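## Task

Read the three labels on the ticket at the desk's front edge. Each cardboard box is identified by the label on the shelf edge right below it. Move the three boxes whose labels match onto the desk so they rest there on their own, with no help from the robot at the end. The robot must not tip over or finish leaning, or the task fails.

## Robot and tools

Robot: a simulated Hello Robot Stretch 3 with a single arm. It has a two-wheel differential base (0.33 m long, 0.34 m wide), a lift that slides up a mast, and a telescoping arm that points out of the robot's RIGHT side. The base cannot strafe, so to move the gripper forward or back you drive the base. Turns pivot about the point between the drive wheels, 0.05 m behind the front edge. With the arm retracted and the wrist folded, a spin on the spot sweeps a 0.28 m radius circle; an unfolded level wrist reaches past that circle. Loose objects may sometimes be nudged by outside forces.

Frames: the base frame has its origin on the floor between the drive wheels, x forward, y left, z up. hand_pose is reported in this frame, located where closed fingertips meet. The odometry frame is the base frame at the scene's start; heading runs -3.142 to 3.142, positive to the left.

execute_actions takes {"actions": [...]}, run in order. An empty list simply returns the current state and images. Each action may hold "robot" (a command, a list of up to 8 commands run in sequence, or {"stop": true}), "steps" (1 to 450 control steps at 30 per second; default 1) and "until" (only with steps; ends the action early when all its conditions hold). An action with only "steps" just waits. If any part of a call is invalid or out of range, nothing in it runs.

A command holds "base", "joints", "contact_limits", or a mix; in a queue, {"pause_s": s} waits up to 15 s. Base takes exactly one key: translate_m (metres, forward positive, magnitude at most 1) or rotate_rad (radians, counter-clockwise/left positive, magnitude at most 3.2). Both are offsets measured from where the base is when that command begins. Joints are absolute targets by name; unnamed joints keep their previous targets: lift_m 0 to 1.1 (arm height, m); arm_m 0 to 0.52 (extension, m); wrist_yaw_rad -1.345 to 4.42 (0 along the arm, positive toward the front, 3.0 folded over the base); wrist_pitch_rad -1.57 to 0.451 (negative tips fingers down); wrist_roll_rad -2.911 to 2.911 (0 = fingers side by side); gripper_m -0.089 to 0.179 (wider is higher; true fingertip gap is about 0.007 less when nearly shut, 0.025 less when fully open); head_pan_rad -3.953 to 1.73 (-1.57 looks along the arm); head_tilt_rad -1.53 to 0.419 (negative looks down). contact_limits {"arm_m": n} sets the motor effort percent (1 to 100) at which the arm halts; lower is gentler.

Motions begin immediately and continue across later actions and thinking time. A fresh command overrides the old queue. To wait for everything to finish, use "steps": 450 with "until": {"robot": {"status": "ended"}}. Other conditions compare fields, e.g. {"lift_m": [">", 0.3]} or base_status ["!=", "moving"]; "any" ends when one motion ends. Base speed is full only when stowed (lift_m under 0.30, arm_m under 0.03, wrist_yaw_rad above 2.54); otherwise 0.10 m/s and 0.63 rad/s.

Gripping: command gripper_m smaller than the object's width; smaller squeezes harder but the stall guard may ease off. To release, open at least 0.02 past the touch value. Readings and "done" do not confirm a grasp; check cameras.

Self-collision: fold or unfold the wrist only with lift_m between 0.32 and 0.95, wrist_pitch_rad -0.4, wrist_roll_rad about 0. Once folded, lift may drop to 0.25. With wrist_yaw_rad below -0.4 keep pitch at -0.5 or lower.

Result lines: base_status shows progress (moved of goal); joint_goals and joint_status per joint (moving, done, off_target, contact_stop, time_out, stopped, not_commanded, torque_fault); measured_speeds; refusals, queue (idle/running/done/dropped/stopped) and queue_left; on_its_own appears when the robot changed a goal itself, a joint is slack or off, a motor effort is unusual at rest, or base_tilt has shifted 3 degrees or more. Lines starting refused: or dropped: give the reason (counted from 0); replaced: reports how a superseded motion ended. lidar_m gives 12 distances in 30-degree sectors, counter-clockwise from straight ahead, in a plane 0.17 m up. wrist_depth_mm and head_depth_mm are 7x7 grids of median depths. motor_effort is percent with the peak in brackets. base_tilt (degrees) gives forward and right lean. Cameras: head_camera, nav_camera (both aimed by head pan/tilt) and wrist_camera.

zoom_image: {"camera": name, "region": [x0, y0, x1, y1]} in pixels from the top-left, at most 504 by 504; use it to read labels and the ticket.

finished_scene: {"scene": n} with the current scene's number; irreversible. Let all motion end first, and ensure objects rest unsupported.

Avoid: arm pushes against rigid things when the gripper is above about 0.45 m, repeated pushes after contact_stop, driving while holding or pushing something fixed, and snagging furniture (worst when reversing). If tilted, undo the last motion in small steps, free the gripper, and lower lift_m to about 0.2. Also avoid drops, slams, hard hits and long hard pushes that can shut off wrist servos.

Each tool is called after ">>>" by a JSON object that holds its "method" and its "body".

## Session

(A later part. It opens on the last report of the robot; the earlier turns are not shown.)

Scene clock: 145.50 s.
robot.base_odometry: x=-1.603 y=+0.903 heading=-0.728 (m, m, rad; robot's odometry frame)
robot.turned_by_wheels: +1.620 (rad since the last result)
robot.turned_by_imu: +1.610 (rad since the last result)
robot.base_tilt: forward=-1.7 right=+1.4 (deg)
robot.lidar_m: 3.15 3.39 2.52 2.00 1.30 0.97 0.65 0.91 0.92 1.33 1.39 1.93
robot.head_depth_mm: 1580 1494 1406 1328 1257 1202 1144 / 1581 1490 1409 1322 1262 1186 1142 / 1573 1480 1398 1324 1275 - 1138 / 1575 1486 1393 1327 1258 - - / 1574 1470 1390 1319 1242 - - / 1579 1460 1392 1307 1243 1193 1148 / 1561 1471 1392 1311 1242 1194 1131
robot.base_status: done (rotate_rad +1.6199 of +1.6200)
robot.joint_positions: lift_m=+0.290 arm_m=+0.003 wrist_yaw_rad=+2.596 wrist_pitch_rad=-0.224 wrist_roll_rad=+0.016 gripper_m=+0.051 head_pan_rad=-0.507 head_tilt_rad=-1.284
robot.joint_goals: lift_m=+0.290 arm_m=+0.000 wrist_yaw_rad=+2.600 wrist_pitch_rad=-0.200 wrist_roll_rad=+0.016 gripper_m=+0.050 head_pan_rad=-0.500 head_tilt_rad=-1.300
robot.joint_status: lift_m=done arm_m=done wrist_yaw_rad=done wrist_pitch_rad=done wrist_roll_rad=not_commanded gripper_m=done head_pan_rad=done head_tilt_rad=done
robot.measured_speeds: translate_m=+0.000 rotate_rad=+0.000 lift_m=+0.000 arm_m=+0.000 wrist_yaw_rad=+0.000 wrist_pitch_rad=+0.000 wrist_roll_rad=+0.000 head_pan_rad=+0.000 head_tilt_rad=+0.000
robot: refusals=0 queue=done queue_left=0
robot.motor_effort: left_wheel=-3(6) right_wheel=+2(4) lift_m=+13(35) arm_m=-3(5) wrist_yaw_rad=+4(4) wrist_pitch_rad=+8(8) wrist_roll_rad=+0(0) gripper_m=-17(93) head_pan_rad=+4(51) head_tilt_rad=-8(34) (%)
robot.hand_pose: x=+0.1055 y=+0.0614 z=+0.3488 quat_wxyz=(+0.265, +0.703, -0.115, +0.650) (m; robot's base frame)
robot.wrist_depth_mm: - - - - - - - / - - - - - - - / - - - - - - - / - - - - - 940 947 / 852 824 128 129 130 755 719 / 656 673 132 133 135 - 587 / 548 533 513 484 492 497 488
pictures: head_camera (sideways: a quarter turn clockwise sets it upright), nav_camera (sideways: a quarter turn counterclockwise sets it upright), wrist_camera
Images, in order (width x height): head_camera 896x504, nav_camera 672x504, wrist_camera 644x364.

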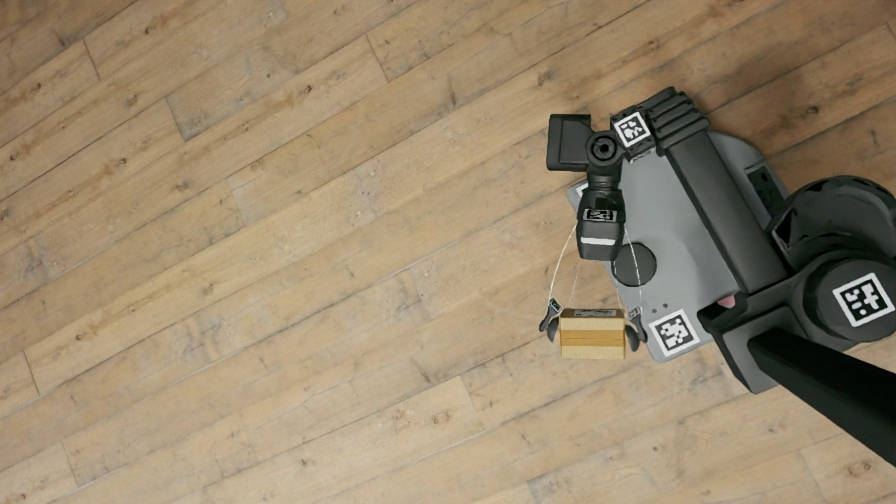

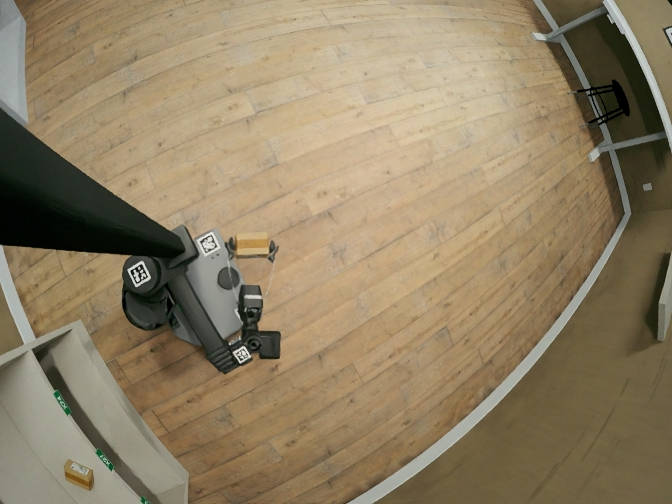

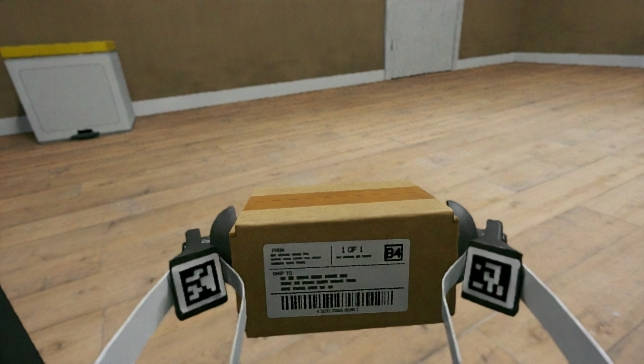

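>>> {"method": "execute_actions", "body": {"actions": [{"robot":[{"base":{"translate_m":1}},{"base":{"translate_m":1}},{"base":{"translate_m":0.35}},{"joints":{"wrist_yaw_rad":0,"wrist_pitch_rad":0,"lift_m":0.93,"head_tilt_rad":-0.5,"head_pan_rad":-1.57},"base":{"rotate_rad":1.53}},{"joints":{"arm_m":0.42}}],"steps":450,"until":{"robot":{"status":"ended"}}},{"steps":450,"until":{"robot":{"status":"ended"}}}]}}

Scene clock: 172.60 s.
robot.base_odometry: x=+0.152 y=-0.660 heading=+0.802 (m, m, rad; robot's odometry frame)
robot.turned_by_wheels: +1.530 (rad since the last result)
robot.turned_by_imu: +1.524 (rad since the last result)
robot.base_tilt: forward=-1.6 right=+1.2 (deg)
robot.lidar_m: 2.37 2.46 3.10 2.98 2.02 1.45 1.39 1.43 1.16 0.83 1.26 2.08
robot.head_depth_mm: 1248 1381 1100 - - 1466 1275 / 1248 1384 1272 1745 1849 1529 1268 / 1254 1378 1368 1717 1181 1434 1271 / 1249 1369 1235 1368 1171 1522 1255 / 1239 1367 1038 1714 1786 1477 1253 / 1243 1370 1022 1698 1840 1513 1249 / 1235 1365 1009 1714 1832 1496 1247
robot.base_status: done (rotate_rad +1.5299 of +1.5300)
robot.joint_positions: lift_m=+0.929 arm_m=+0.420 wrist_yaw_rad=+0.002 wrist_pitch_rad=-0.033 wrist_roll_rad=+0.016 gripper_m=+0.051 head_pan_rad=-1.563 head_tilt_rad=-0.507
robot.joint_goals: lift_m=+0.930 arm_m=+0.420 wrist_yaw_rad=+0.000 wrist_pitch_rad=+0.000 wrist_roll_rad=+0.016 gripper_m=+0.050 head_pan_rad=-1.570 head_tilt_rad=-0.500
robot.joint_status: lift_m=done arm_m=done wrist_yaw_rad=done wrist_pitch_rad=done wrist_roll_rad=not_commanded gripper_m=done head_pan_rad=done head_tilt_rad=done
robot.measured_speeds: translate_m=+0.000 rotate_rad=+0.000 lift_m=+0.000 arm_m=+0.000 wrist_yaw_rad=+0.000 wrist_pitch_rad=+0.000 wrist_roll_rad=+0.000 head_pan_rad=+0.000 head_tilt_rad=+0.000
robot: refusals=0 queue=done queue_left=0
robot.motor_effort: left_wheel=-2(9) right_wheel=+1(6) lift_m=+33(35) arm_m=+3(3) wrist_yaw_rad=-1(3) wrist_pitch_rad=+11(14) wrist_roll_rad=+0(0) gripper_m=-18(18) head_pan_rad=-4(49) head_tilt_rad=+3(37) (%)
robot.hand_pose: x=-0.0209 y=-0.8199 z=+1.0355 quat_wxyz=(+0.701, +0.013, -0.713, -0.011) (m; robot's base frame)
robot.wrist_depth_mm: 760 773 756 761 754 748 743 / 791 794 775 780 785 769 783 / 809 826 806 807 804 802 800 / 729 689 658 616 581 562 535 / 419 405 128 129 130 375 344 / 294 295 132 133 135 - 255 / 225 220 208 196 201 205 203
pictures: head_camera (sideways: a quarter turn clockwise sets it upright), nav_camera (sideways: a quarter turn counterclockwise sets it upright), wrist_camera
Images, in order (width x height): head_camera 896x504, nav_camera 672x504, wrist_camera 644x364.

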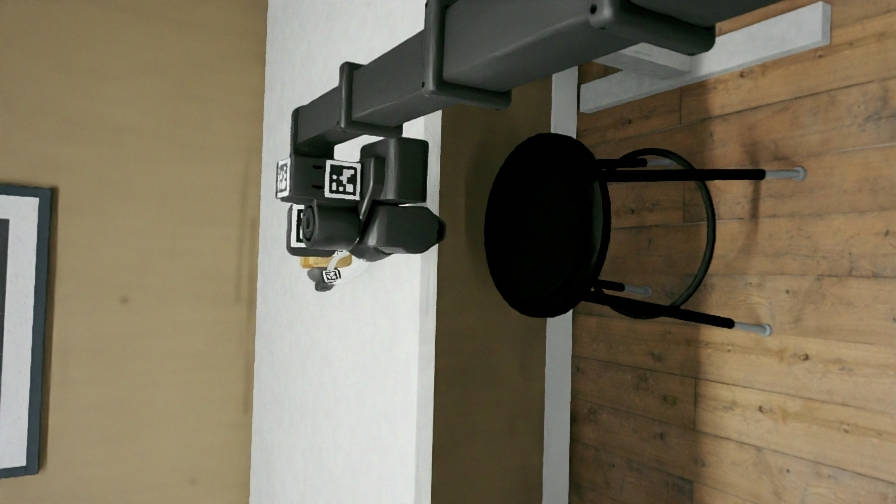

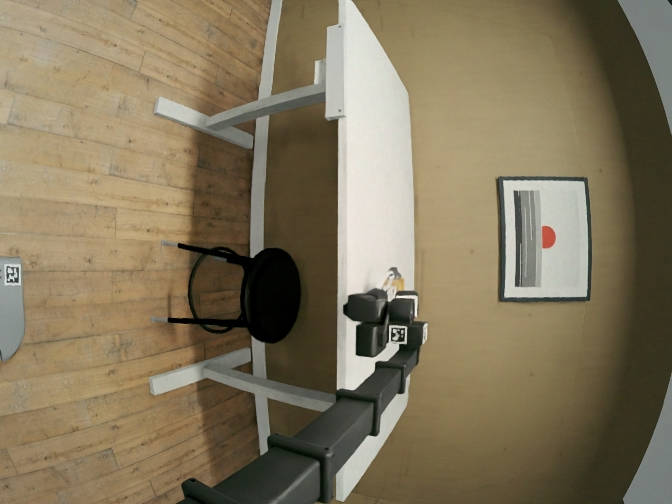

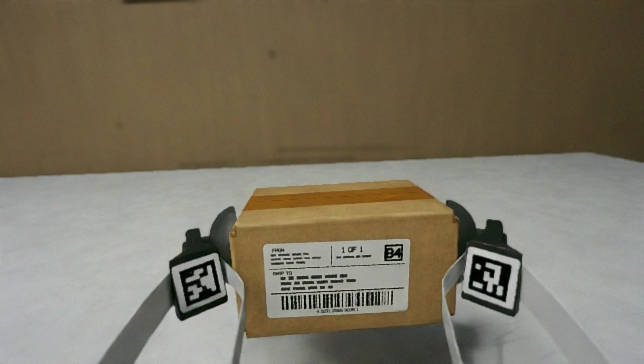

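>>> {"method": "execute_actions", "body": {"actions": [{"robot":[{"joints":{"arm_m":0.48}},{"joints":{"lift_m":0.885}},{"joints":{"gripper_m":0.15}},{"joints":{"arm_m":0.2}},{"joints":{"arm_m":0,"wrist_yaw_rad":2.6,"wrist_pitch_rad":-0.2,"lift_m":0.29,"gripper_m":0.05},"base":{"rotate_rad":1.15}}],"steps":450,"until":{"robot":{"arm_m":["<",0.21]}}}]}}

>>> {"method": "execute_actions", "body": {"actions": [{"steps":450,"until":{"robot":{"status":"ended"}}},{"robot":[{"base":{"translate_m":1}},{"base":{"translate_m":1}},{"base":{"translate_m":0.6}},{"base":{"rotate_rad":2.03}},{"joints":{"wrist_yaw_rad":0,"wrist_pitch_rad":0,"lift_m":0.4,"head_tilt_rad":-0.8,"gripper_m":0.15}}],"steps":450,"until":{"robot":{"status":"ended"}}},{"steps":450,"until":{"robot":{"status":"ended"}}}]}}

Scene clock: 187.23 s.
robot.base_odometry: x=+0.152 y=-0.660 heading=+0.802 (m, m, rad; robot's odometry frame)
robot.turned_by_wheels: +0.000 (rad since the last result)
robot.turned_by_imu: +0.002 (rad since the last result)
robot.base_tilt: forward=-1.7 right=+1.3 (deg)
robot.lidar_m: 2.37 2.46 3.10 2.98 2.02 1.45 1.39 1.43 1.16 0.84 1.26 2.08
robot.head_depth_mm: 1246 1375 1097 1194 - - 1273 / 1250 1372 1082 785 - 1538 1277 / 1245 1368 1069 775 - 1443 1270 / 1243 1366 1055 809 1149 1507 1259 / 1244 1370 1040 1702 1777 1476 1260 / 1235 1363 1021 1688 1842 1505 1242 / 1239 1359 1009 1702 1834 1504 1247
robot.base_status: done (rotate_rad +1.5299 of +1.5300)
robot.joint_positions: lift_m=+0.886 arm_m=+0.209 wrist_yaw_rad=+0.002 wrist_pitch_rad=-0.015 wrist_roll_rad=+0.016 gripper_m=+0.150 head_pan_rad=-1.563 head_tilt_rad=-0.507
robot.joint_goals: lift_m=+0.885 arm_m=+0.200 wrist_yaw_rad=+0.000 wrist_pitch_rad=+0.000 wrist_roll_rad=+0.016 gripper_m=+0.150 head_pan_rad=-1.570 head_tilt_rad=-0.500
robot.joint_status: lift_m=done arm_m=moving wrist_yaw_rad=done wrist_pitch_rad=done wrist_roll_rad=not_commanded gripper_m=done head_pan_rad=done head_tilt_rad=done
robot.measured_speeds: translate_m=+0.000 rotate_rad=+0.000 lift_m=+0.000 arm_m=-0.053 wrist_yaw_rad=+0.000 wrist_pitch_rad=+0.000 wrist_roll_rad=+0.000 head_pan_rad=+0.000 head_tilt_rad=+0.000
robot: refusals=0 queue=running queue_left=1
robot.motor_effort: left_wheel=-2(2) right_wheel=+1(1) lift_m=+12(32) arm_m=-1(2) wrist_yaw_rad=+0(1) wrist_pitch_rad=+5(11) wrist_roll_rad=+0(0) gripper_m=+0(85) head_pan_rad=-3(4) head_tilt_rad=+4(4) (%)
robot.hand_pose: x=-0.0209 y=-0.6103 z=+0.9962 quat_wxyz=(+0.702, +0.006, -0.713, -0.005) (m; robot's base frame)
robot.wrist_depth_mm: 953 939 953 953 929 924 935 / - - - - - 980 959 / - - - - - - - / 579 550 516 394 451 434 413 / 319 322 296 285 276 279 267 / - - - - - - - / - - - 748 - - 685
pictures: head_camera (sideways: a quarter turn clockwise sets it upright), nav_camera (sideways: a quarter turn counterclockwise sets it upright), wrist_camera
Images, in order (width x height): head_camera 896x504, nav_camera 672x504, wrist_camera 644x364.

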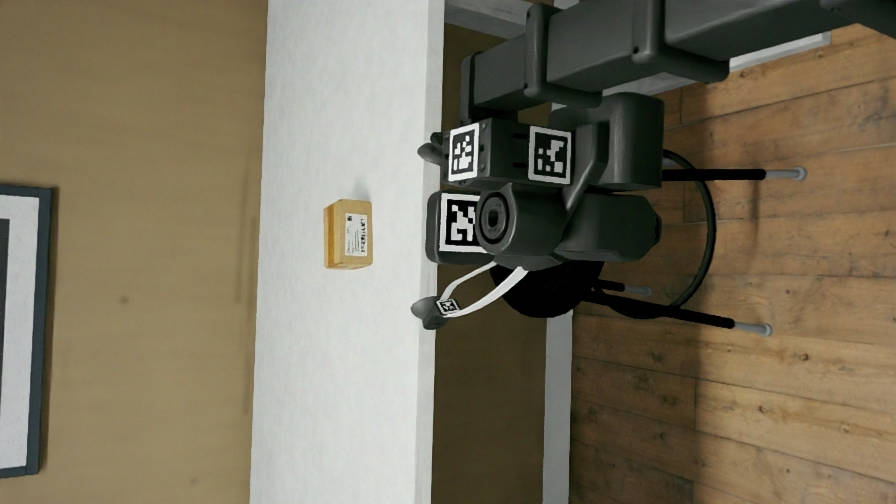

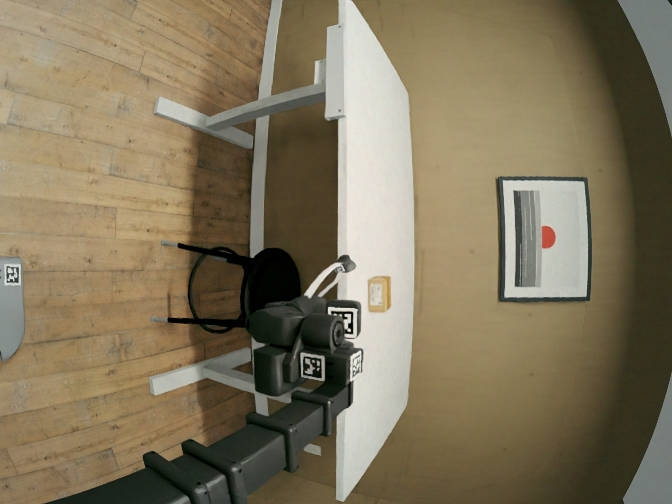

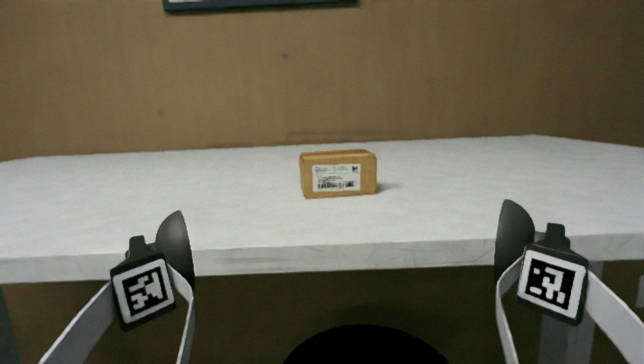

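Scene clock: 212.37 s.
robot.base_odometry: x=-0.816 y=+1.754 heading=-2.301 (m, m, rad; robot's odometry frame)
robot.turned_by_wheels: +3.180 (rad since the last result)
robot.turned_by_imu: +3.155 (rad since the last result)
robot.base_tilt: forward=-1.8 right=+1.4 (deg)
robot.lidar_m: 2.52 2.61 3.41 3.41 1.81 1.31 0.81 0.84 0.92 0.64 0.99 1.25
robot.head_depth_mm: 714 875 1035 1153 1331 1302 1140 / 715 871 1031 1133 1332 1301 1139 / 713 871 1023 1149 1318 1293 1170 / 712 866 1026 1149 1307 1293 - / 682 828 976 1102 1312 1283 1122 / 575 885 1095 1336 1482 1270 1125 / 806 925 1098 1340 1479 1273 1112
robot.base_status: done (rotate_rad +2.0299 of +2.0300)
robot.joint_positions: lift_m=+0.399 arm_m=+0.003 wrist_yaw_rad=+0.004 wrist_pitch_rad=-0.023 wrist_roll_rad=+0.016 gripper_m=+0.150 head_pan_rad=-1.563 head_tilt_rad=-0.790
robot.joint_goals: lift_m=+0.400 arm_m=+0.000 wrist_yaw_rad=+0.000 wrist_pitch_rad=+0.000 wrist_roll_rad=+0.016 gripper_m=+0.150 head_pan_rad=-1.570 head_tilt_rad=-0.800
robot.joint_status: lift_m=done arm_m=done wrist_yaw_rad=done wrist_pitch_rad=done wrist_roll_rad=not_commanded gripper_m=done head_pan_rad=done head_tilt_rad=done
robot.measured_speeds: translate_m=+0.000 rotate_rad=+0.000 lift_m=+0.000 arm_m=+0.000 wrist_yaw_rad=+0.000 wrist_pitch_rad=+0.000 wrist_roll_rad=+0.000 head_pan_rad=+0.000 head_tilt_rad=+0.000
robot: refusals=0 queue=done queue_left=0
robot.motor_effort: left_wheel=-3(8) right_wheel=+2(7) lift_m=+32(36) arm_m=-3(5) wrist_yaw_rad=-1(5) wrist_pitch_rad=+7(7) wrist_roll_rad=+0(0) gripper_m=+1(82) head_pan_rad=-4(4) head_tilt_rad=-5(26) (%)
robot.hand_pose: x=-0.0205 y=-0.4033 z=+0.5082 quat_wxyz=(+0.702, +0.010, -0.713, -0.007) (m; robot's base frame)
robot.wrist_depth_mm: 651 644 462 592 594 586 594 / 671 662 460 608 612 598 609 / 694 695 515 634 630 622 621 / 722 712 477 493 482 475 448 / 746 735 485 680 671 674 669 / 784 - 551 703 704 696 687 / 782 787 637 687 665 653 630
pictures: head_camera (sideways: a quarter turn clockwise sets it upright), nav_camera (sideways: a quarter turn counterclockwise sets it upright), wrist_camera
Images, in order (width x height): head_camera 896x504, nav_camera 672x504, wrist_camera 644x364.

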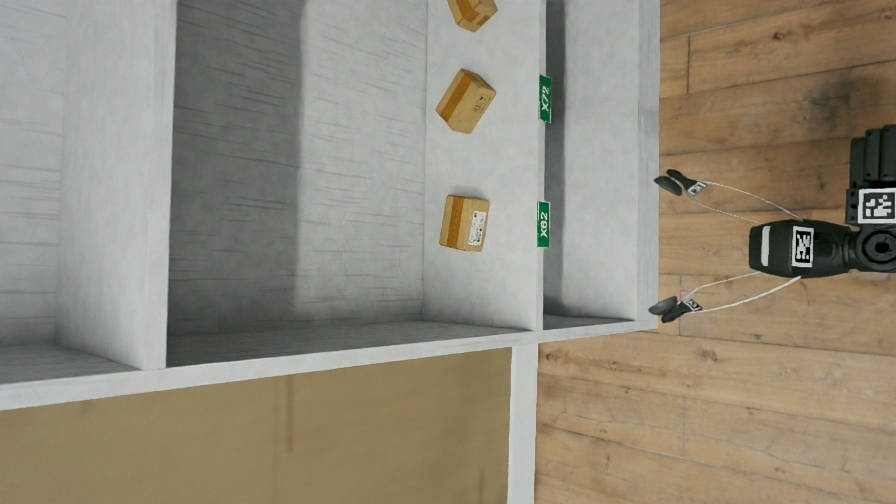

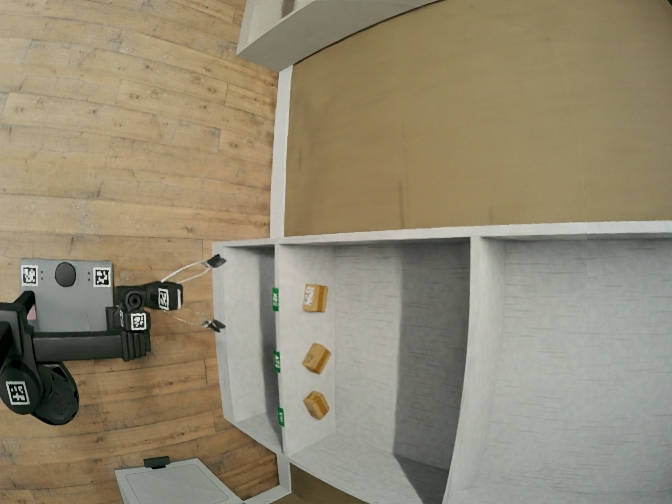

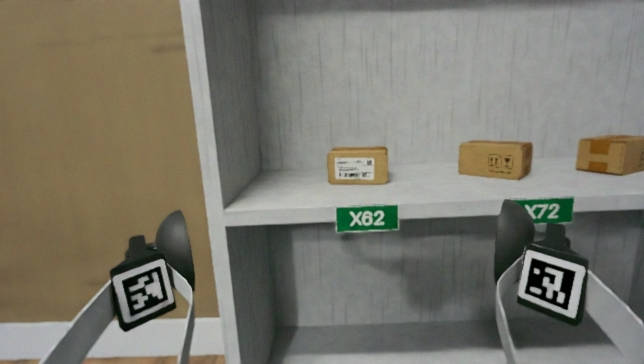

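Yaw −0.14 matches both offset and rotation.

>>> {"method": "execute_actions", "body": {"actions": [{"robot":[{"joints":{"wrist_yaw_rad":-0.14,"lift_m":0.378,"arm_m":0.36}}],"steps":450,"until":{"robot":{"status":"ended"}}}]}}

Scene clock: 218.73 s.
robot.base_odometry: x=-0.816 y=+1.754 heading=-2.301 (m, m, rad; robot's odometry frame)
robot.turned_by_wheels: +0.000 (rad since the last result)
robot.turned_by_imu: +0.001 (rad since the last result)
robot.base_tilt: forward=-1.7 right=+1.3 (deg)
robot.lidar_m: 2.52 2.60 3.37 3.41 1.81 1.31 0.80 0.85 0.92 0.64 0.98 1.25
robot.head_depth_mm: 713 872 1026 1156 1337 1307 1133 / 715 872 1031 1135 1327 1297 1142 / 712 873 1031 1146 1169 1313 1125 / 712 871 1028 1144 1300 1289 1126 / 679 830 979 1114 1309 1285 1124 / 575 883 1095 1327 1481 1275 1123 / 800 928 1098 1340 1467 1267 1115
robot.base_status: done (rotate_rad +2.0299 of +2.0300)
robot.joint_positions: lift_m=+0.379 arm_m=+0.360 wrist_yaw_rad=-0.138 wrist_pitch_rad=-0.023 wrist_roll_rad=+0.016 gripper_m=+0.150 head_pan_rad=-1.563 head_tilt_rad=-0.790
robot.joint_goals: lift_m=+0.378 arm_m=+0.360 wrist_yaw_rad=-0.140 wrist_pitch_rad=+0.000 wrist_roll_rad=+0.016 gripper_m=+0.150 head_pan_rad=-1.570 head_tilt_rad=-0.800
robot.joint_status: lift_m=done arm_m=done wrist_yaw_rad=done wrist_pitch_rad=done wrist_roll_rad=not_commanded gripper_m=done head_pan_rad=done head_tilt_rad=done
robot.measured_speeds: translate_m=+0.000 rotate_rad=+0.000 lift_m=+0.000 arm_m=+0.000 wrist_yaw_rad=+0.000 wrist_pitch_rad=+0.000 wrist_roll_rad=+0.000 head_pan_rad=+0.000 head_tilt_rad=+0.000
robot: refusals=0 queue=done queue_left=0
robot.motor_effort: left_wheel=-3(2) right_wheel=+1(2) lift_m=+13(32) arm_m=+3(4) wrist_yaw_rad=-1(2) wrist_pitch_rad=+7(7) wrist_roll_rad=+0(0) gripper_m=+1(1) head_pan_rad=-3(4) head_tilt_rad=-5(5) (%)
robot.hand_pose: x=-0.0565 y=-0.7578 z=+0.4873 quat_wxyz=(+0.699, -0.041, -0.711, -0.057) (m; robot's base frame)
robot.wrist_depth_mm: 245 257 266 276 286 294 308 / 240 263 273 283 294 305 317 / 237 274 282 292 304 317 328 / 232 282 290 296 311 327 210 / 228 276 225 146 144 248 202 / 195 - 160 150 150 169 177 / 156 140 143 140 138 136 129
pictures: head_camera (sideways: a quarter turn clockwise sets it upright), nav_camera (sideways: a quarter turn counterclockwise sets it upright), wrist_camera
Images, in order (width x height): head_camera 896x504, nav_camera 672x504, wrist_camera 644x364.

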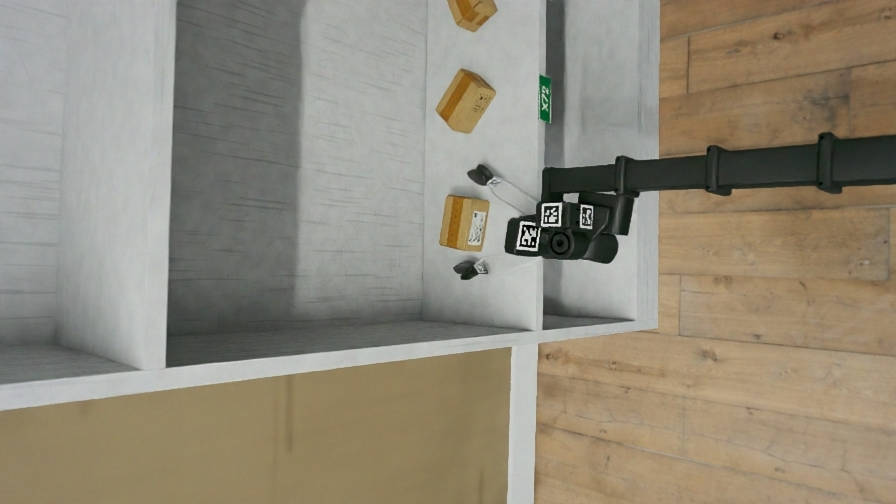

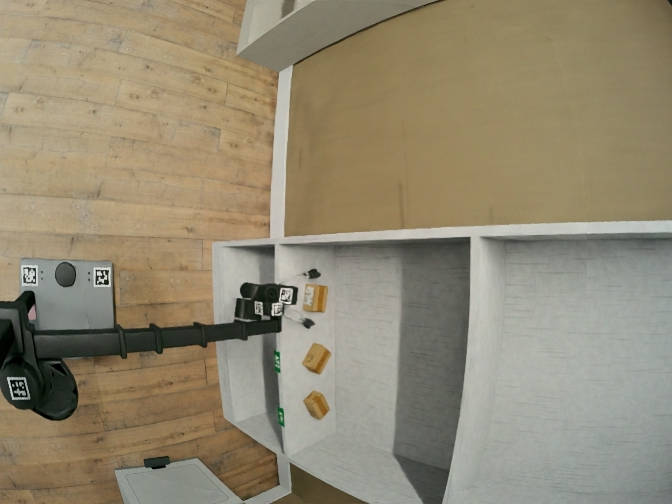

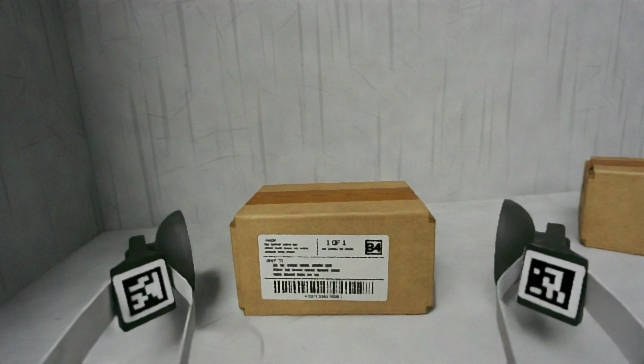

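>>> {"method": "execute_actions", "body": {"actions": [{"robot":[{"joints":{"arm_m":0.375}},{"joints":{"gripper_m":0.05}},{"joints":{"lift_m":0.4}},{"joints":{"arm_m":0}},{"joints":{"wrist_yaw_rad":2.6,"wrist_pitch_rad":-0.2},"base":{"rotate_rad":1.25}},{"joints":{"lift_m":0.29}}],"steps":450,"until":{"robot":{"status":"ended"}}},{"steps":450,"until":{"robot":{"status":"ended"}}},{"robot":[{"base":{"translate_m":1}},{"base":{"translate_m":1}},{"base":{"translate_m":0.48}},{"joints":{"wrist_yaw_rad":0,"wrist_pitch_rad":0,"lift_m":0.915,"head_tilt_rad":-0.5},"base":{"rotate_rad":1.91}},{"joints":{"arm_m":0.47}}],"steps":450,"until":{"robot":{"status":"ended"}}},{"steps":450,"until":{"robot":{"status":"ended"}}}]}}

Scene clock: 258.60 s.
robot.base_odometry: x=+0.415 y=-0.399 heading=+0.859 (m, m, rad; robot's odometry frame)
robot.turned_by_wheels: +3.160 (rad since the last result)
robot.turned_by_imu: +3.144 (rad since the last result)
robot.base_tilt: forward=-1.5 right=+1.3 (deg)
robot.lidar_m: 2.06 2.15 2.89 3.00 2.43 1.76 1.69 1.75 0.96 0.90 1.12 2.10
robot.head_depth_mm: 1247 1375 1094 830 - 1461 1278 / 1240 1373 1282 1689 1192 1504 1277 / 1252 1372 1311 1736 1871 1495 1263 / 1249 1364 1230 1730 1851 1514 1260 / 1246 1365 1039 1696 1844 1510 1253 / 1241 1367 1027 794 1846 1505 1252 / 1237 1375 1011 770 1458 1453 1237
robot.base_status: done (rotate_rad +1.9099 of +1.9100)
robot.joint_positions: lift_m=+0.914 arm_m=+0.470 wrist_yaw_rad=+0.002 wrist_pitch_rad=-0.035 wrist_roll_rad=+0.016 gripper_m=+0.051 head_pan_rad=-1.563 head_tilt_rad=-0.507
robot.joint_goals: lift_m=+0.915 arm_m=+0.470 wrist_yaw_rad=+0.000 wrist_pitch_rad=+0.000 wrist_roll_rad=+0.016 gripper_m=+0.050 head_pan_rad=-1.570 head_tilt_rad=-0.500
robot.joint_status: lift_m=done arm_m=done wrist_yaw_rad=done wrist_pitch_rad=done wrist_roll_rad=not_commanded gripper_m=done head_pan_rad=done head_tilt_rad=done
robot.measured_speeds: translate_m=+0.000 rotate_rad=+0.000 lift_m=+0.000 arm_m=+0.000 wrist_yaw_rad=+0.000 wrist_pitch_rad=+0.000 wrist_roll_rad=+0.000 head_pan_rad=+0.000 head_tilt_rad=+0.000
robot: refusals=0 queue=done queue_left=0
robot.motor_effort: left_wheel=-2(8) right_wheel=+1(6) lift_m=+33(32) arm_m=+3(6) wrist_yaw_rad=-1(5) wrist_pitch_rad=+11(12) wrist_roll_rad=+0(0) gripper_m=-17(94) head_pan_rad=-3(4) head_tilt_rad=+3(25) (%)
robot.hand_pose: x=-0.0209 y=-0.8698 z=+1.0202 quat_wxyz=(+0.701, +0.013, -0.712, -0.012) (m; robot's base frame)
robot.wrist_depth_mm: 729 730 717 707 712 699 696 / 744 749 736 742 737 726 718 / 769 773 765 762 750 758 734 / 750 617 581 551 530 492 477 / 373 362 133 130 128 338 308 / 261 258 135 133 131 - 227 / 202 197 185 138 136 183 181
pictures: head_camera (sideways: a quarter turn clockwise sets it upright), nav_camera (sideways: a quarter turn counterclockwise sets it upright), wrist_camera
Images, in order (width x height): head_camera 896x504, nav_camera 672x504, wrist_camera 644x364.

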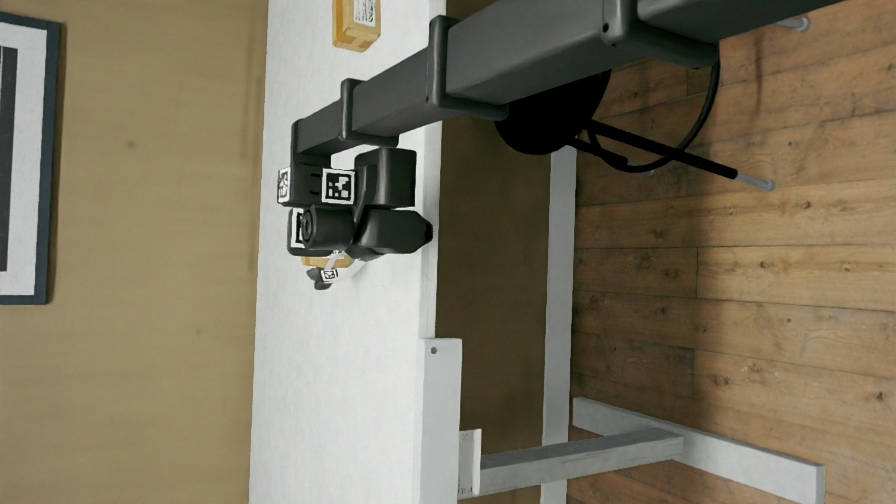

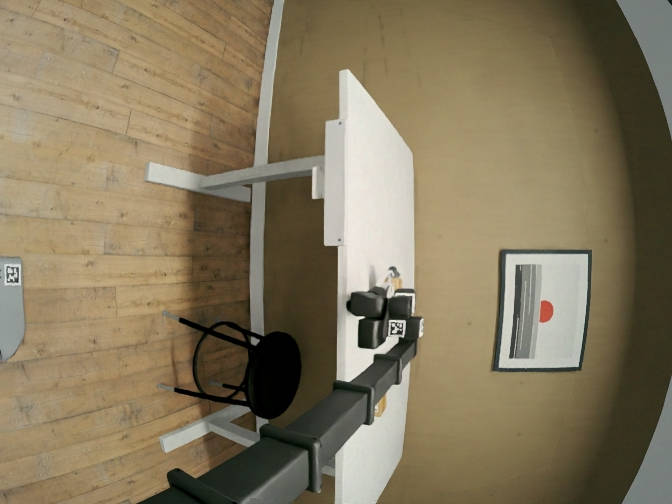

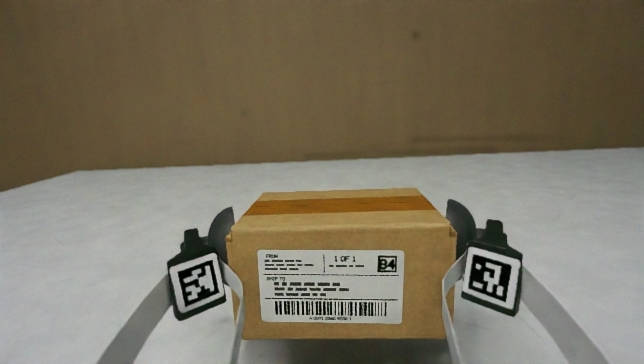

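>>> {"method": "execute_actions", "body": {"actions": [{"robot":[{"joints":{"lift_m":0.887}},{"joints":{"gripper_m":0.15}},{"joints":{"arm_m":0.2}},{"joints":{"arm_m":0,"wrist_yaw_rad":2.6,"wrist_pitch_rad":-0.2,"lift_m":0.29,"gripper_m":0.05},"base":{"rotate_rad":1.15}}],"steps":450,"until":{"robot":{"status":"ended"}}},{"steps":450,"until":{"robot":{"status":"ended"}}},{"robot":[{"base":{"translate_m":1}},{"base":{"translate_m":1}},{"base":{"translate_m":0.6}},{"base":{"rotate_rad":2.03}},{"joints":{"wrist_yaw_rad":0,"wrist_pitch_rad":0,"lift_m":0.4,"head_tilt_rad":-0.8,"gripper_m":0.15}}],"steps":450,"until":{"robot":{"status":"ended"}}},{"steps":450,"until":{"robot":{"status":"ended"}}}]}}

Scene clock: 293.23 s.
robot.base_odometry: x=-0.687 y=+1.956 heading=-2.245 (m, m, rad; robot's odometry frame)
robot.turned_by_wheels: +3.180 (rad since the last result)
robot.turned_by_imu: +3.156 (rad since the last result)
robot.base_tilt: forward=-1.6 right=+1.4 (deg)
robot.lidar_m: 2.79 2.90 3.50 3.46 1.39 1.02 0.53 0.55 0.73 0.89 0.73 1.32
robot.head_depth_mm: 715 862 992 1062 1197 1306 1141 / 705 861 1018 1136 1294 1298 1138 / 704 863 1015 1138 1326 1294 1166 / 705 859 1018 1138 1314 1293 - / 704 861 1020 1131 1307 1283 1128 / 706 861 1019 1135 1304 1270 1127 / 706 859 1007 1085 1187 1280 1114
robot.base_status: done (rotate_rad +2.0299 of +2.0300)
robot.joint_positions: lift_m=+0.399 arm_m=+0.003 wrist_yaw_rad=+0.004 wrist_pitch_rad=-0.023 wrist_roll_rad=+0.016 gripper_m=+0.150 head_pan_rad=-1.563 head_tilt_rad=-0.790
robot.joint_goals: lift_m=+0.400 arm_m=+0.000 wrist_yaw_rad=+0.000 wrist_pitch_rad=+0.000 wrist_roll_rad=+0.016 gripper_m=+0.150 head_pan_rad=-1.570 head_tilt_rad=-0.800
robot.joint_status: lift_m=done arm_m=done wrist_yaw_rad=done wrist_pitch_rad=done wrist_roll_rad=not_commanded gripper_m=done head_pan_rad=done head_tilt_rad=done
robot.measured_speeds: translate_m=+0.000 rotate_rad=+0.000 lift_m=+0.000 arm_m=+0.000 wrist_yaw_rad=+0.000 wrist_pitch_rad=+0.000 wrist_roll_rad=+0.000 head_pan_rad=+0.000 head_tilt_rad=+0.000
robot: refusals=0 queue=done queue_left=0
robot.motor_effort: left_wheel=-3(9) right_wheel=+1(8) lift_m=+32(35) arm_m=-3(3) wrist_yaw_rad=-2(5) wrist_pitch_rad=+7(11) wrist_roll_rad=+0(0) gripper_m=+1(83) head_pan_rad=-3(3) head_tilt_rad=-5(26) (%)
robot.hand_pose: x=-0.0205 y=-0.4033 z=+0.5082 quat_wxyz=(+0.702, +0.010, -0.713, -0.007) (m; robot's base frame)
robot.wrist_depth_mm: 490 581 585 580 590 578 434 / 491 602 613 600 599 593 440 / 484 623 629 624 616 617 439 / 471 572 553 477 470 473 405 / 427 405 673 394 661 607 415 / 465 - 694 696 690 689 413 / 460 659 697 684 668 635 478
pictures: head_camera (sideways: a quarter turn clockwise sets it upright), nav_camera (sideways: a quarter turn counterclockwise sets it upright), wrist_camera
Images, in order (width x height): head_camera 896x504, nav_camera 672x504, wrist_camera 644x364.

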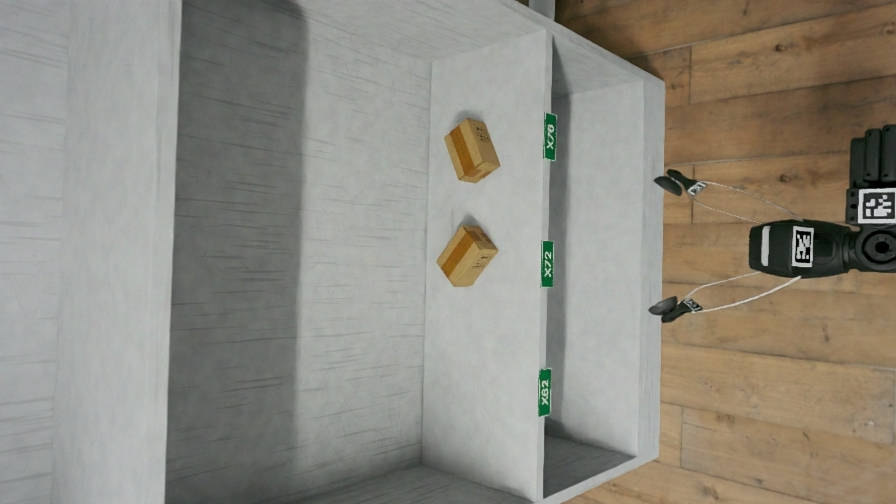

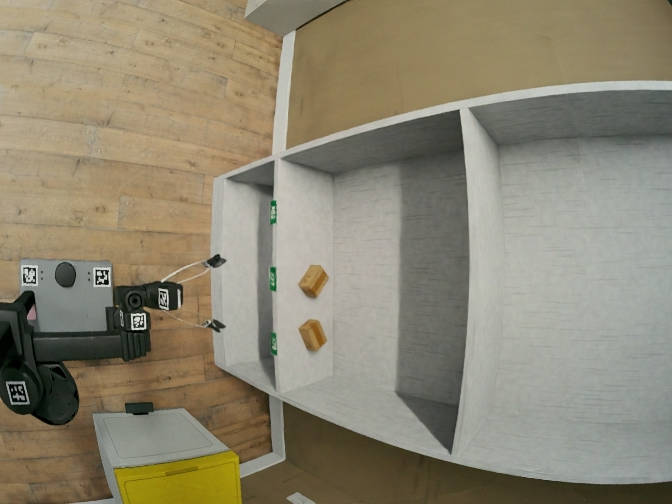

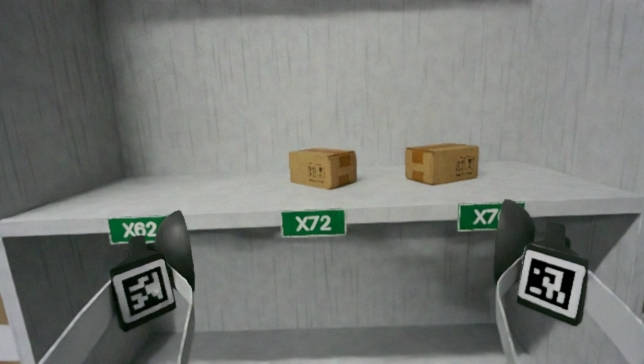

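>>> {"method": "execute_actions", "body": {"actions": [{"robot":[{"base":{"translate_m":-0.1},"joints":{"lift_m":0.46,"wrist_yaw_rad":0.75}},{"base":{"rotate_rad":-0.3},"joints":{"arm_m":0.41}}],"steps":450,"until":{"robot":{"status":"ended"}}}]}}

Scene clock: 304.07 s.
robot.base_odometry: x=-0.625 y=+2.034 heading=-2.545 (m, m, rad; robot's odometry frame)
robot.turned_by_wheels: -0.300 (rad since the last result)
robot.turned_by_imu: -0.296 (rad since the last result)
robot.base_tilt: forward=-1.7 right=+1.4 (deg)
robot.lidar_m: 1.58 2.89 3.29 3.46 1.90 1.04 0.88 0.43 0.50 0.69 0.89 0.79
robot.head_depth_mm: 901 1058 1277 1546 1007 931 985 / 864 1020 1225 1521 1506 1227 1130 / 615 691 845 1376 1482 1273 1133 / 709 871 1019 1140 1343 1289 1127 / 720 873 1033 1145 1317 1280 1119 / 700 847 992 1113 1275 1254 1124 / 680 816 955 1067 1022 1225 1120
robot.base_status: done (rotate_rad -0.2999 of -0.3000)
robot.joint_positions: lift_m=+0.459 arm_m=+0.410 wrist_yaw_rad=+0.748 wrist_pitch_rad=-0.023 wrist_roll_rad=+0.016 gripper_m=+0.150 head_pan_rad=-1.563 head_tilt_rad=-0.790
robot.joint_goals: lift_m=+0.460 arm_m=+0.410 wrist_yaw_rad=+0.750 wrist_pitch_rad=+0.000 wrist_roll_rad=+0.016 gripper_m=+0.150 head_pan_rad=-1.570 head_tilt_rad=-0.800
robot.joint_status: lift_m=done arm_m=done wrist_yaw_rad=done wrist_pitch_rad=done wrist_roll_rad=not_commanded gripper_m=done head_pan_rad=done head_tilt_rad=done
robot.measured_speeds: translate_m=+0.000 rotate_rad=+0.000 lift_m=+0.000 arm_m=+0.000 wrist_yaw_rad=+0.000 wrist_pitch_rad=+0.000 wrist_roll_rad=+0.000 head_pan_rad=+0.000 head_tilt_rad=+0.000
robot: refusals=0 queue=done queue_left=0
robot.motor_effort: left_wheel=+1(7) right_wheel=-2(5) lift_m=+33(34) arm_m=+3(2) wrist_yaw_rad=+2(3) wrist_pitch_rad=+7(7) wrist_roll_rad=+0(0) gripper_m=+0(1) head_pan_rad=-3(3) head_tilt_rad=-4(4) (%)
robot.hand_pose: x=+0.1524 y=-0.7421 z=+0.5683 quat_wxyz=(+0.656, +0.268, -0.660, +0.248) (m; robot's base frame)
robot.wrist_depth_mm: 449 382 325 285 253 228 208 / 474 396 340 295 261 235 213 / 492 418 355 306 270 242 219 / 510 436 368 319 278 248 225 / 503 467 387 329 289 264 229 / 357 - 341 324 295 272 230 / 288 228 263 185 189 250 235
pictures: head_camera (sideways: a quarter turn clockwise sets it upright), nav_camera (sideways: a quarter turn counterclockwise sets it upright), wrist_camera
Images, in order (width x height): head_camera 896x504, nav_camera 672x504, wrist_camera 644x364.

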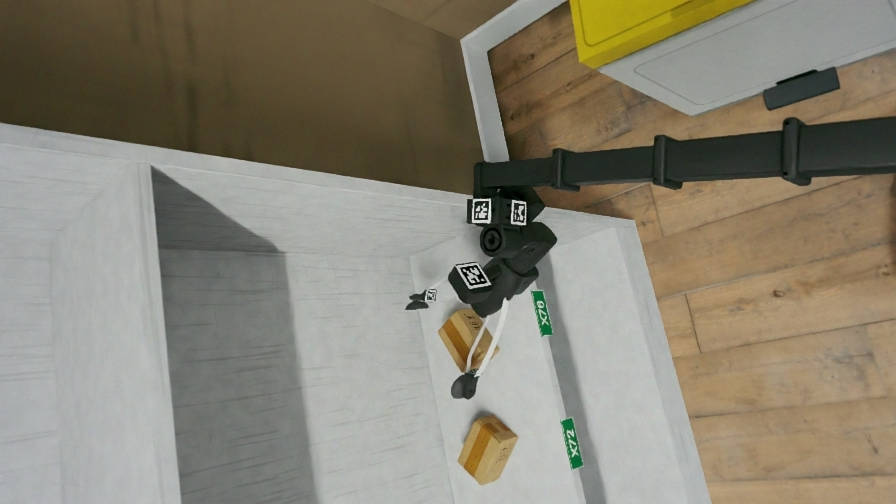

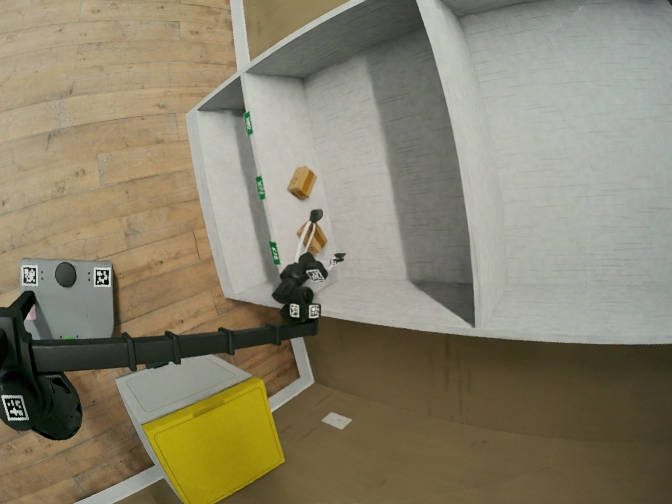

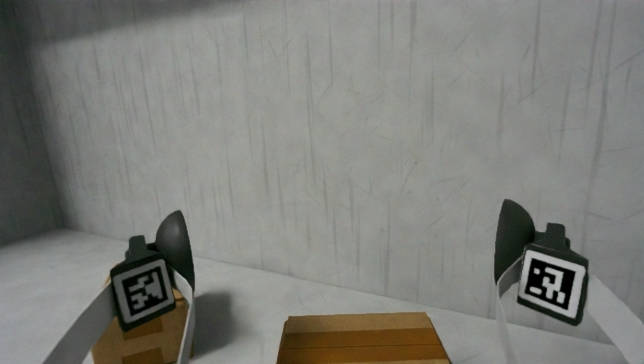

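>>> {"method": "execute_actions", "body": {"actions": [{"robot":[{"joints":{"wrist_yaw_rad":0.71}},{"joints":{"lift_m":0.378}},{"joints":{"gripper_m":0.05}},{"joints":{"lift_m":0.46}}],"steps":450,"until":{"robot":{"status":"ended"}}}]}}

Scene clock: 311.37 s.
robot.base_odometry: x=-0.625 y=+2.034 heading=-2.545 (m, m, rad; robot's odometry frame)
robot.turned_by_wheels: +0.000 (rad since the last result)
robot.turned_by_imu: +0.001 (rad since the last result)
robot.base_tilt: forward=-1.5 right=+1.3 (deg)
robot.lidar_m: 1.58 2.89 3.30 3.49 1.89 1.04 0.88 0.43 0.50 0.69 0.89 0.79
robot.head_depth_mm: 897 1058 1274 1550 1012 932 990 / 869 1015 1218 1525 1509 1222 1131 / 615 692 844 1385 1486 1285 1131 / 711 876 1020 1140 1339 1284 1124 / 719 878 1030 1117 1316 1287 1119 / 701 846 987 1106 1275 1236 1121 / 682 818 956 1070 1024 1220 1116
robot.base_status: done (rotate_rad -0.2999 of -0.3000)
robot.joint_positions: lift_m=+0.459 arm_m=+0.410 wrist_yaw_rad=+0.712 wrist_pitch_rad=-0.026 wrist_roll_rad=+0.016 gripper_m=+0.051 head_pan_rad=-1.563 head_tilt_rad=-0.790
robot.joint_goals: lift_m=+0.460 arm_m=+0.410 wrist_yaw_rad=+0.710 wrist_pitch_rad=+0.000 wrist_roll_rad=+0.016 gripper_m=+0.050 head_pan_rad=-1.570 head_tilt_rad=-0.800
robot.joint_status: lift_m=done arm_m=done wrist_yaw_rad=done wrist_pitch_rad=done wrist_roll_rad=not_commanded gripper_m=done head_pan_rad=done head_tilt_rad=done
robot.measured_speeds: translate_m=+0.000 rotate_rad=+0.000 lift_m=+0.000 arm_m=+0.000 wrist_yaw_rad=+0.000 wrist_pitch_rad=+0.000 wrist_roll_rad=+0.000 head_pan_rad=+0.000 head_tilt_rad=+0.000
robot: refusals=0 queue=done queue_left=0
robot.motor_effort: left_wheel=+1(1) right_wheel=-1(2) lift_m=+33(34) arm_m=+3(3) wrist_yaw_rad=-1(2) wrist_pitch_rad=+8(8) wrist_roll_rad=+0(0) gripper_m=-17(92) head_pan_rad=-3(3) head_tilt_rad=-5(5) (%)
robot.hand_pose: x=+0.1455 y=-0.7481 z=+0.5673 quat_wxyz=(+0.661, +0.257, -0.665, +0.235) (m; robot's base frame)
robot.wrist_depth_mm: 419 359 314 278 250 227 208 / 441 375 327 289 258 234 214 / 468 394 339 300 267 242 219 / 491 417 357 298 269 248 225 / 488 427 133 131 130 251 232 / 354 250 134 135 134 - 239 / 259 230 249 235 232 247 237
pictures: head_camera (sideways: a quarter turn clockwise sets it upright), nav_camera (sideways: a quarter turn counterclockwise sets it upright), wrist_camera
Images, in order (width x height): head_camera 896x504, nav_camera 672x504, wrist_camera 644x364.

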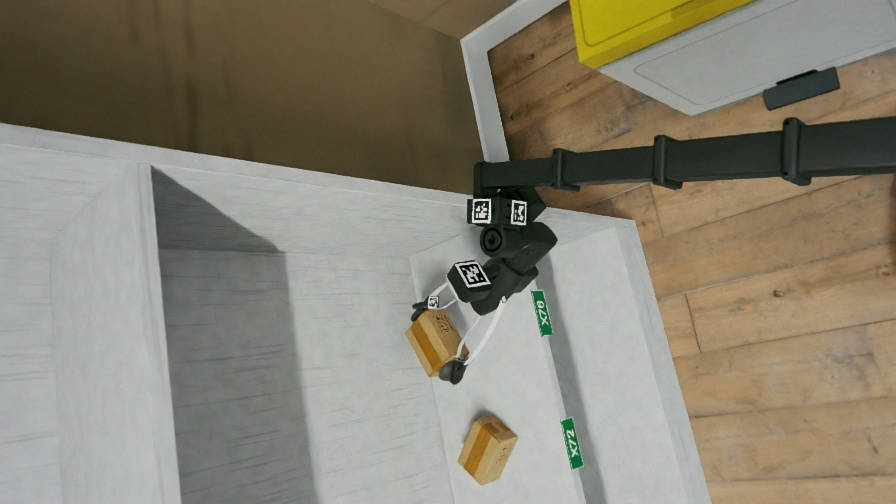

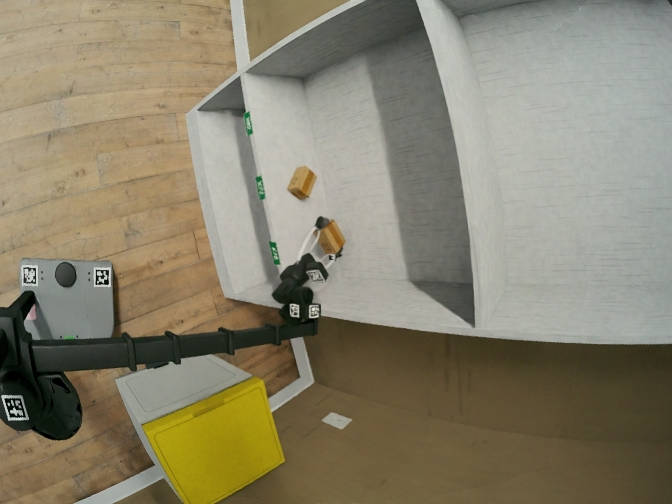

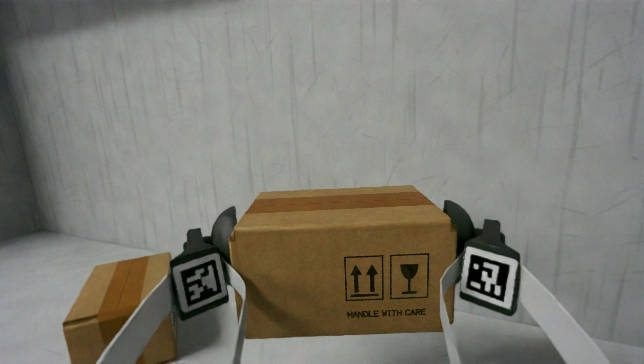

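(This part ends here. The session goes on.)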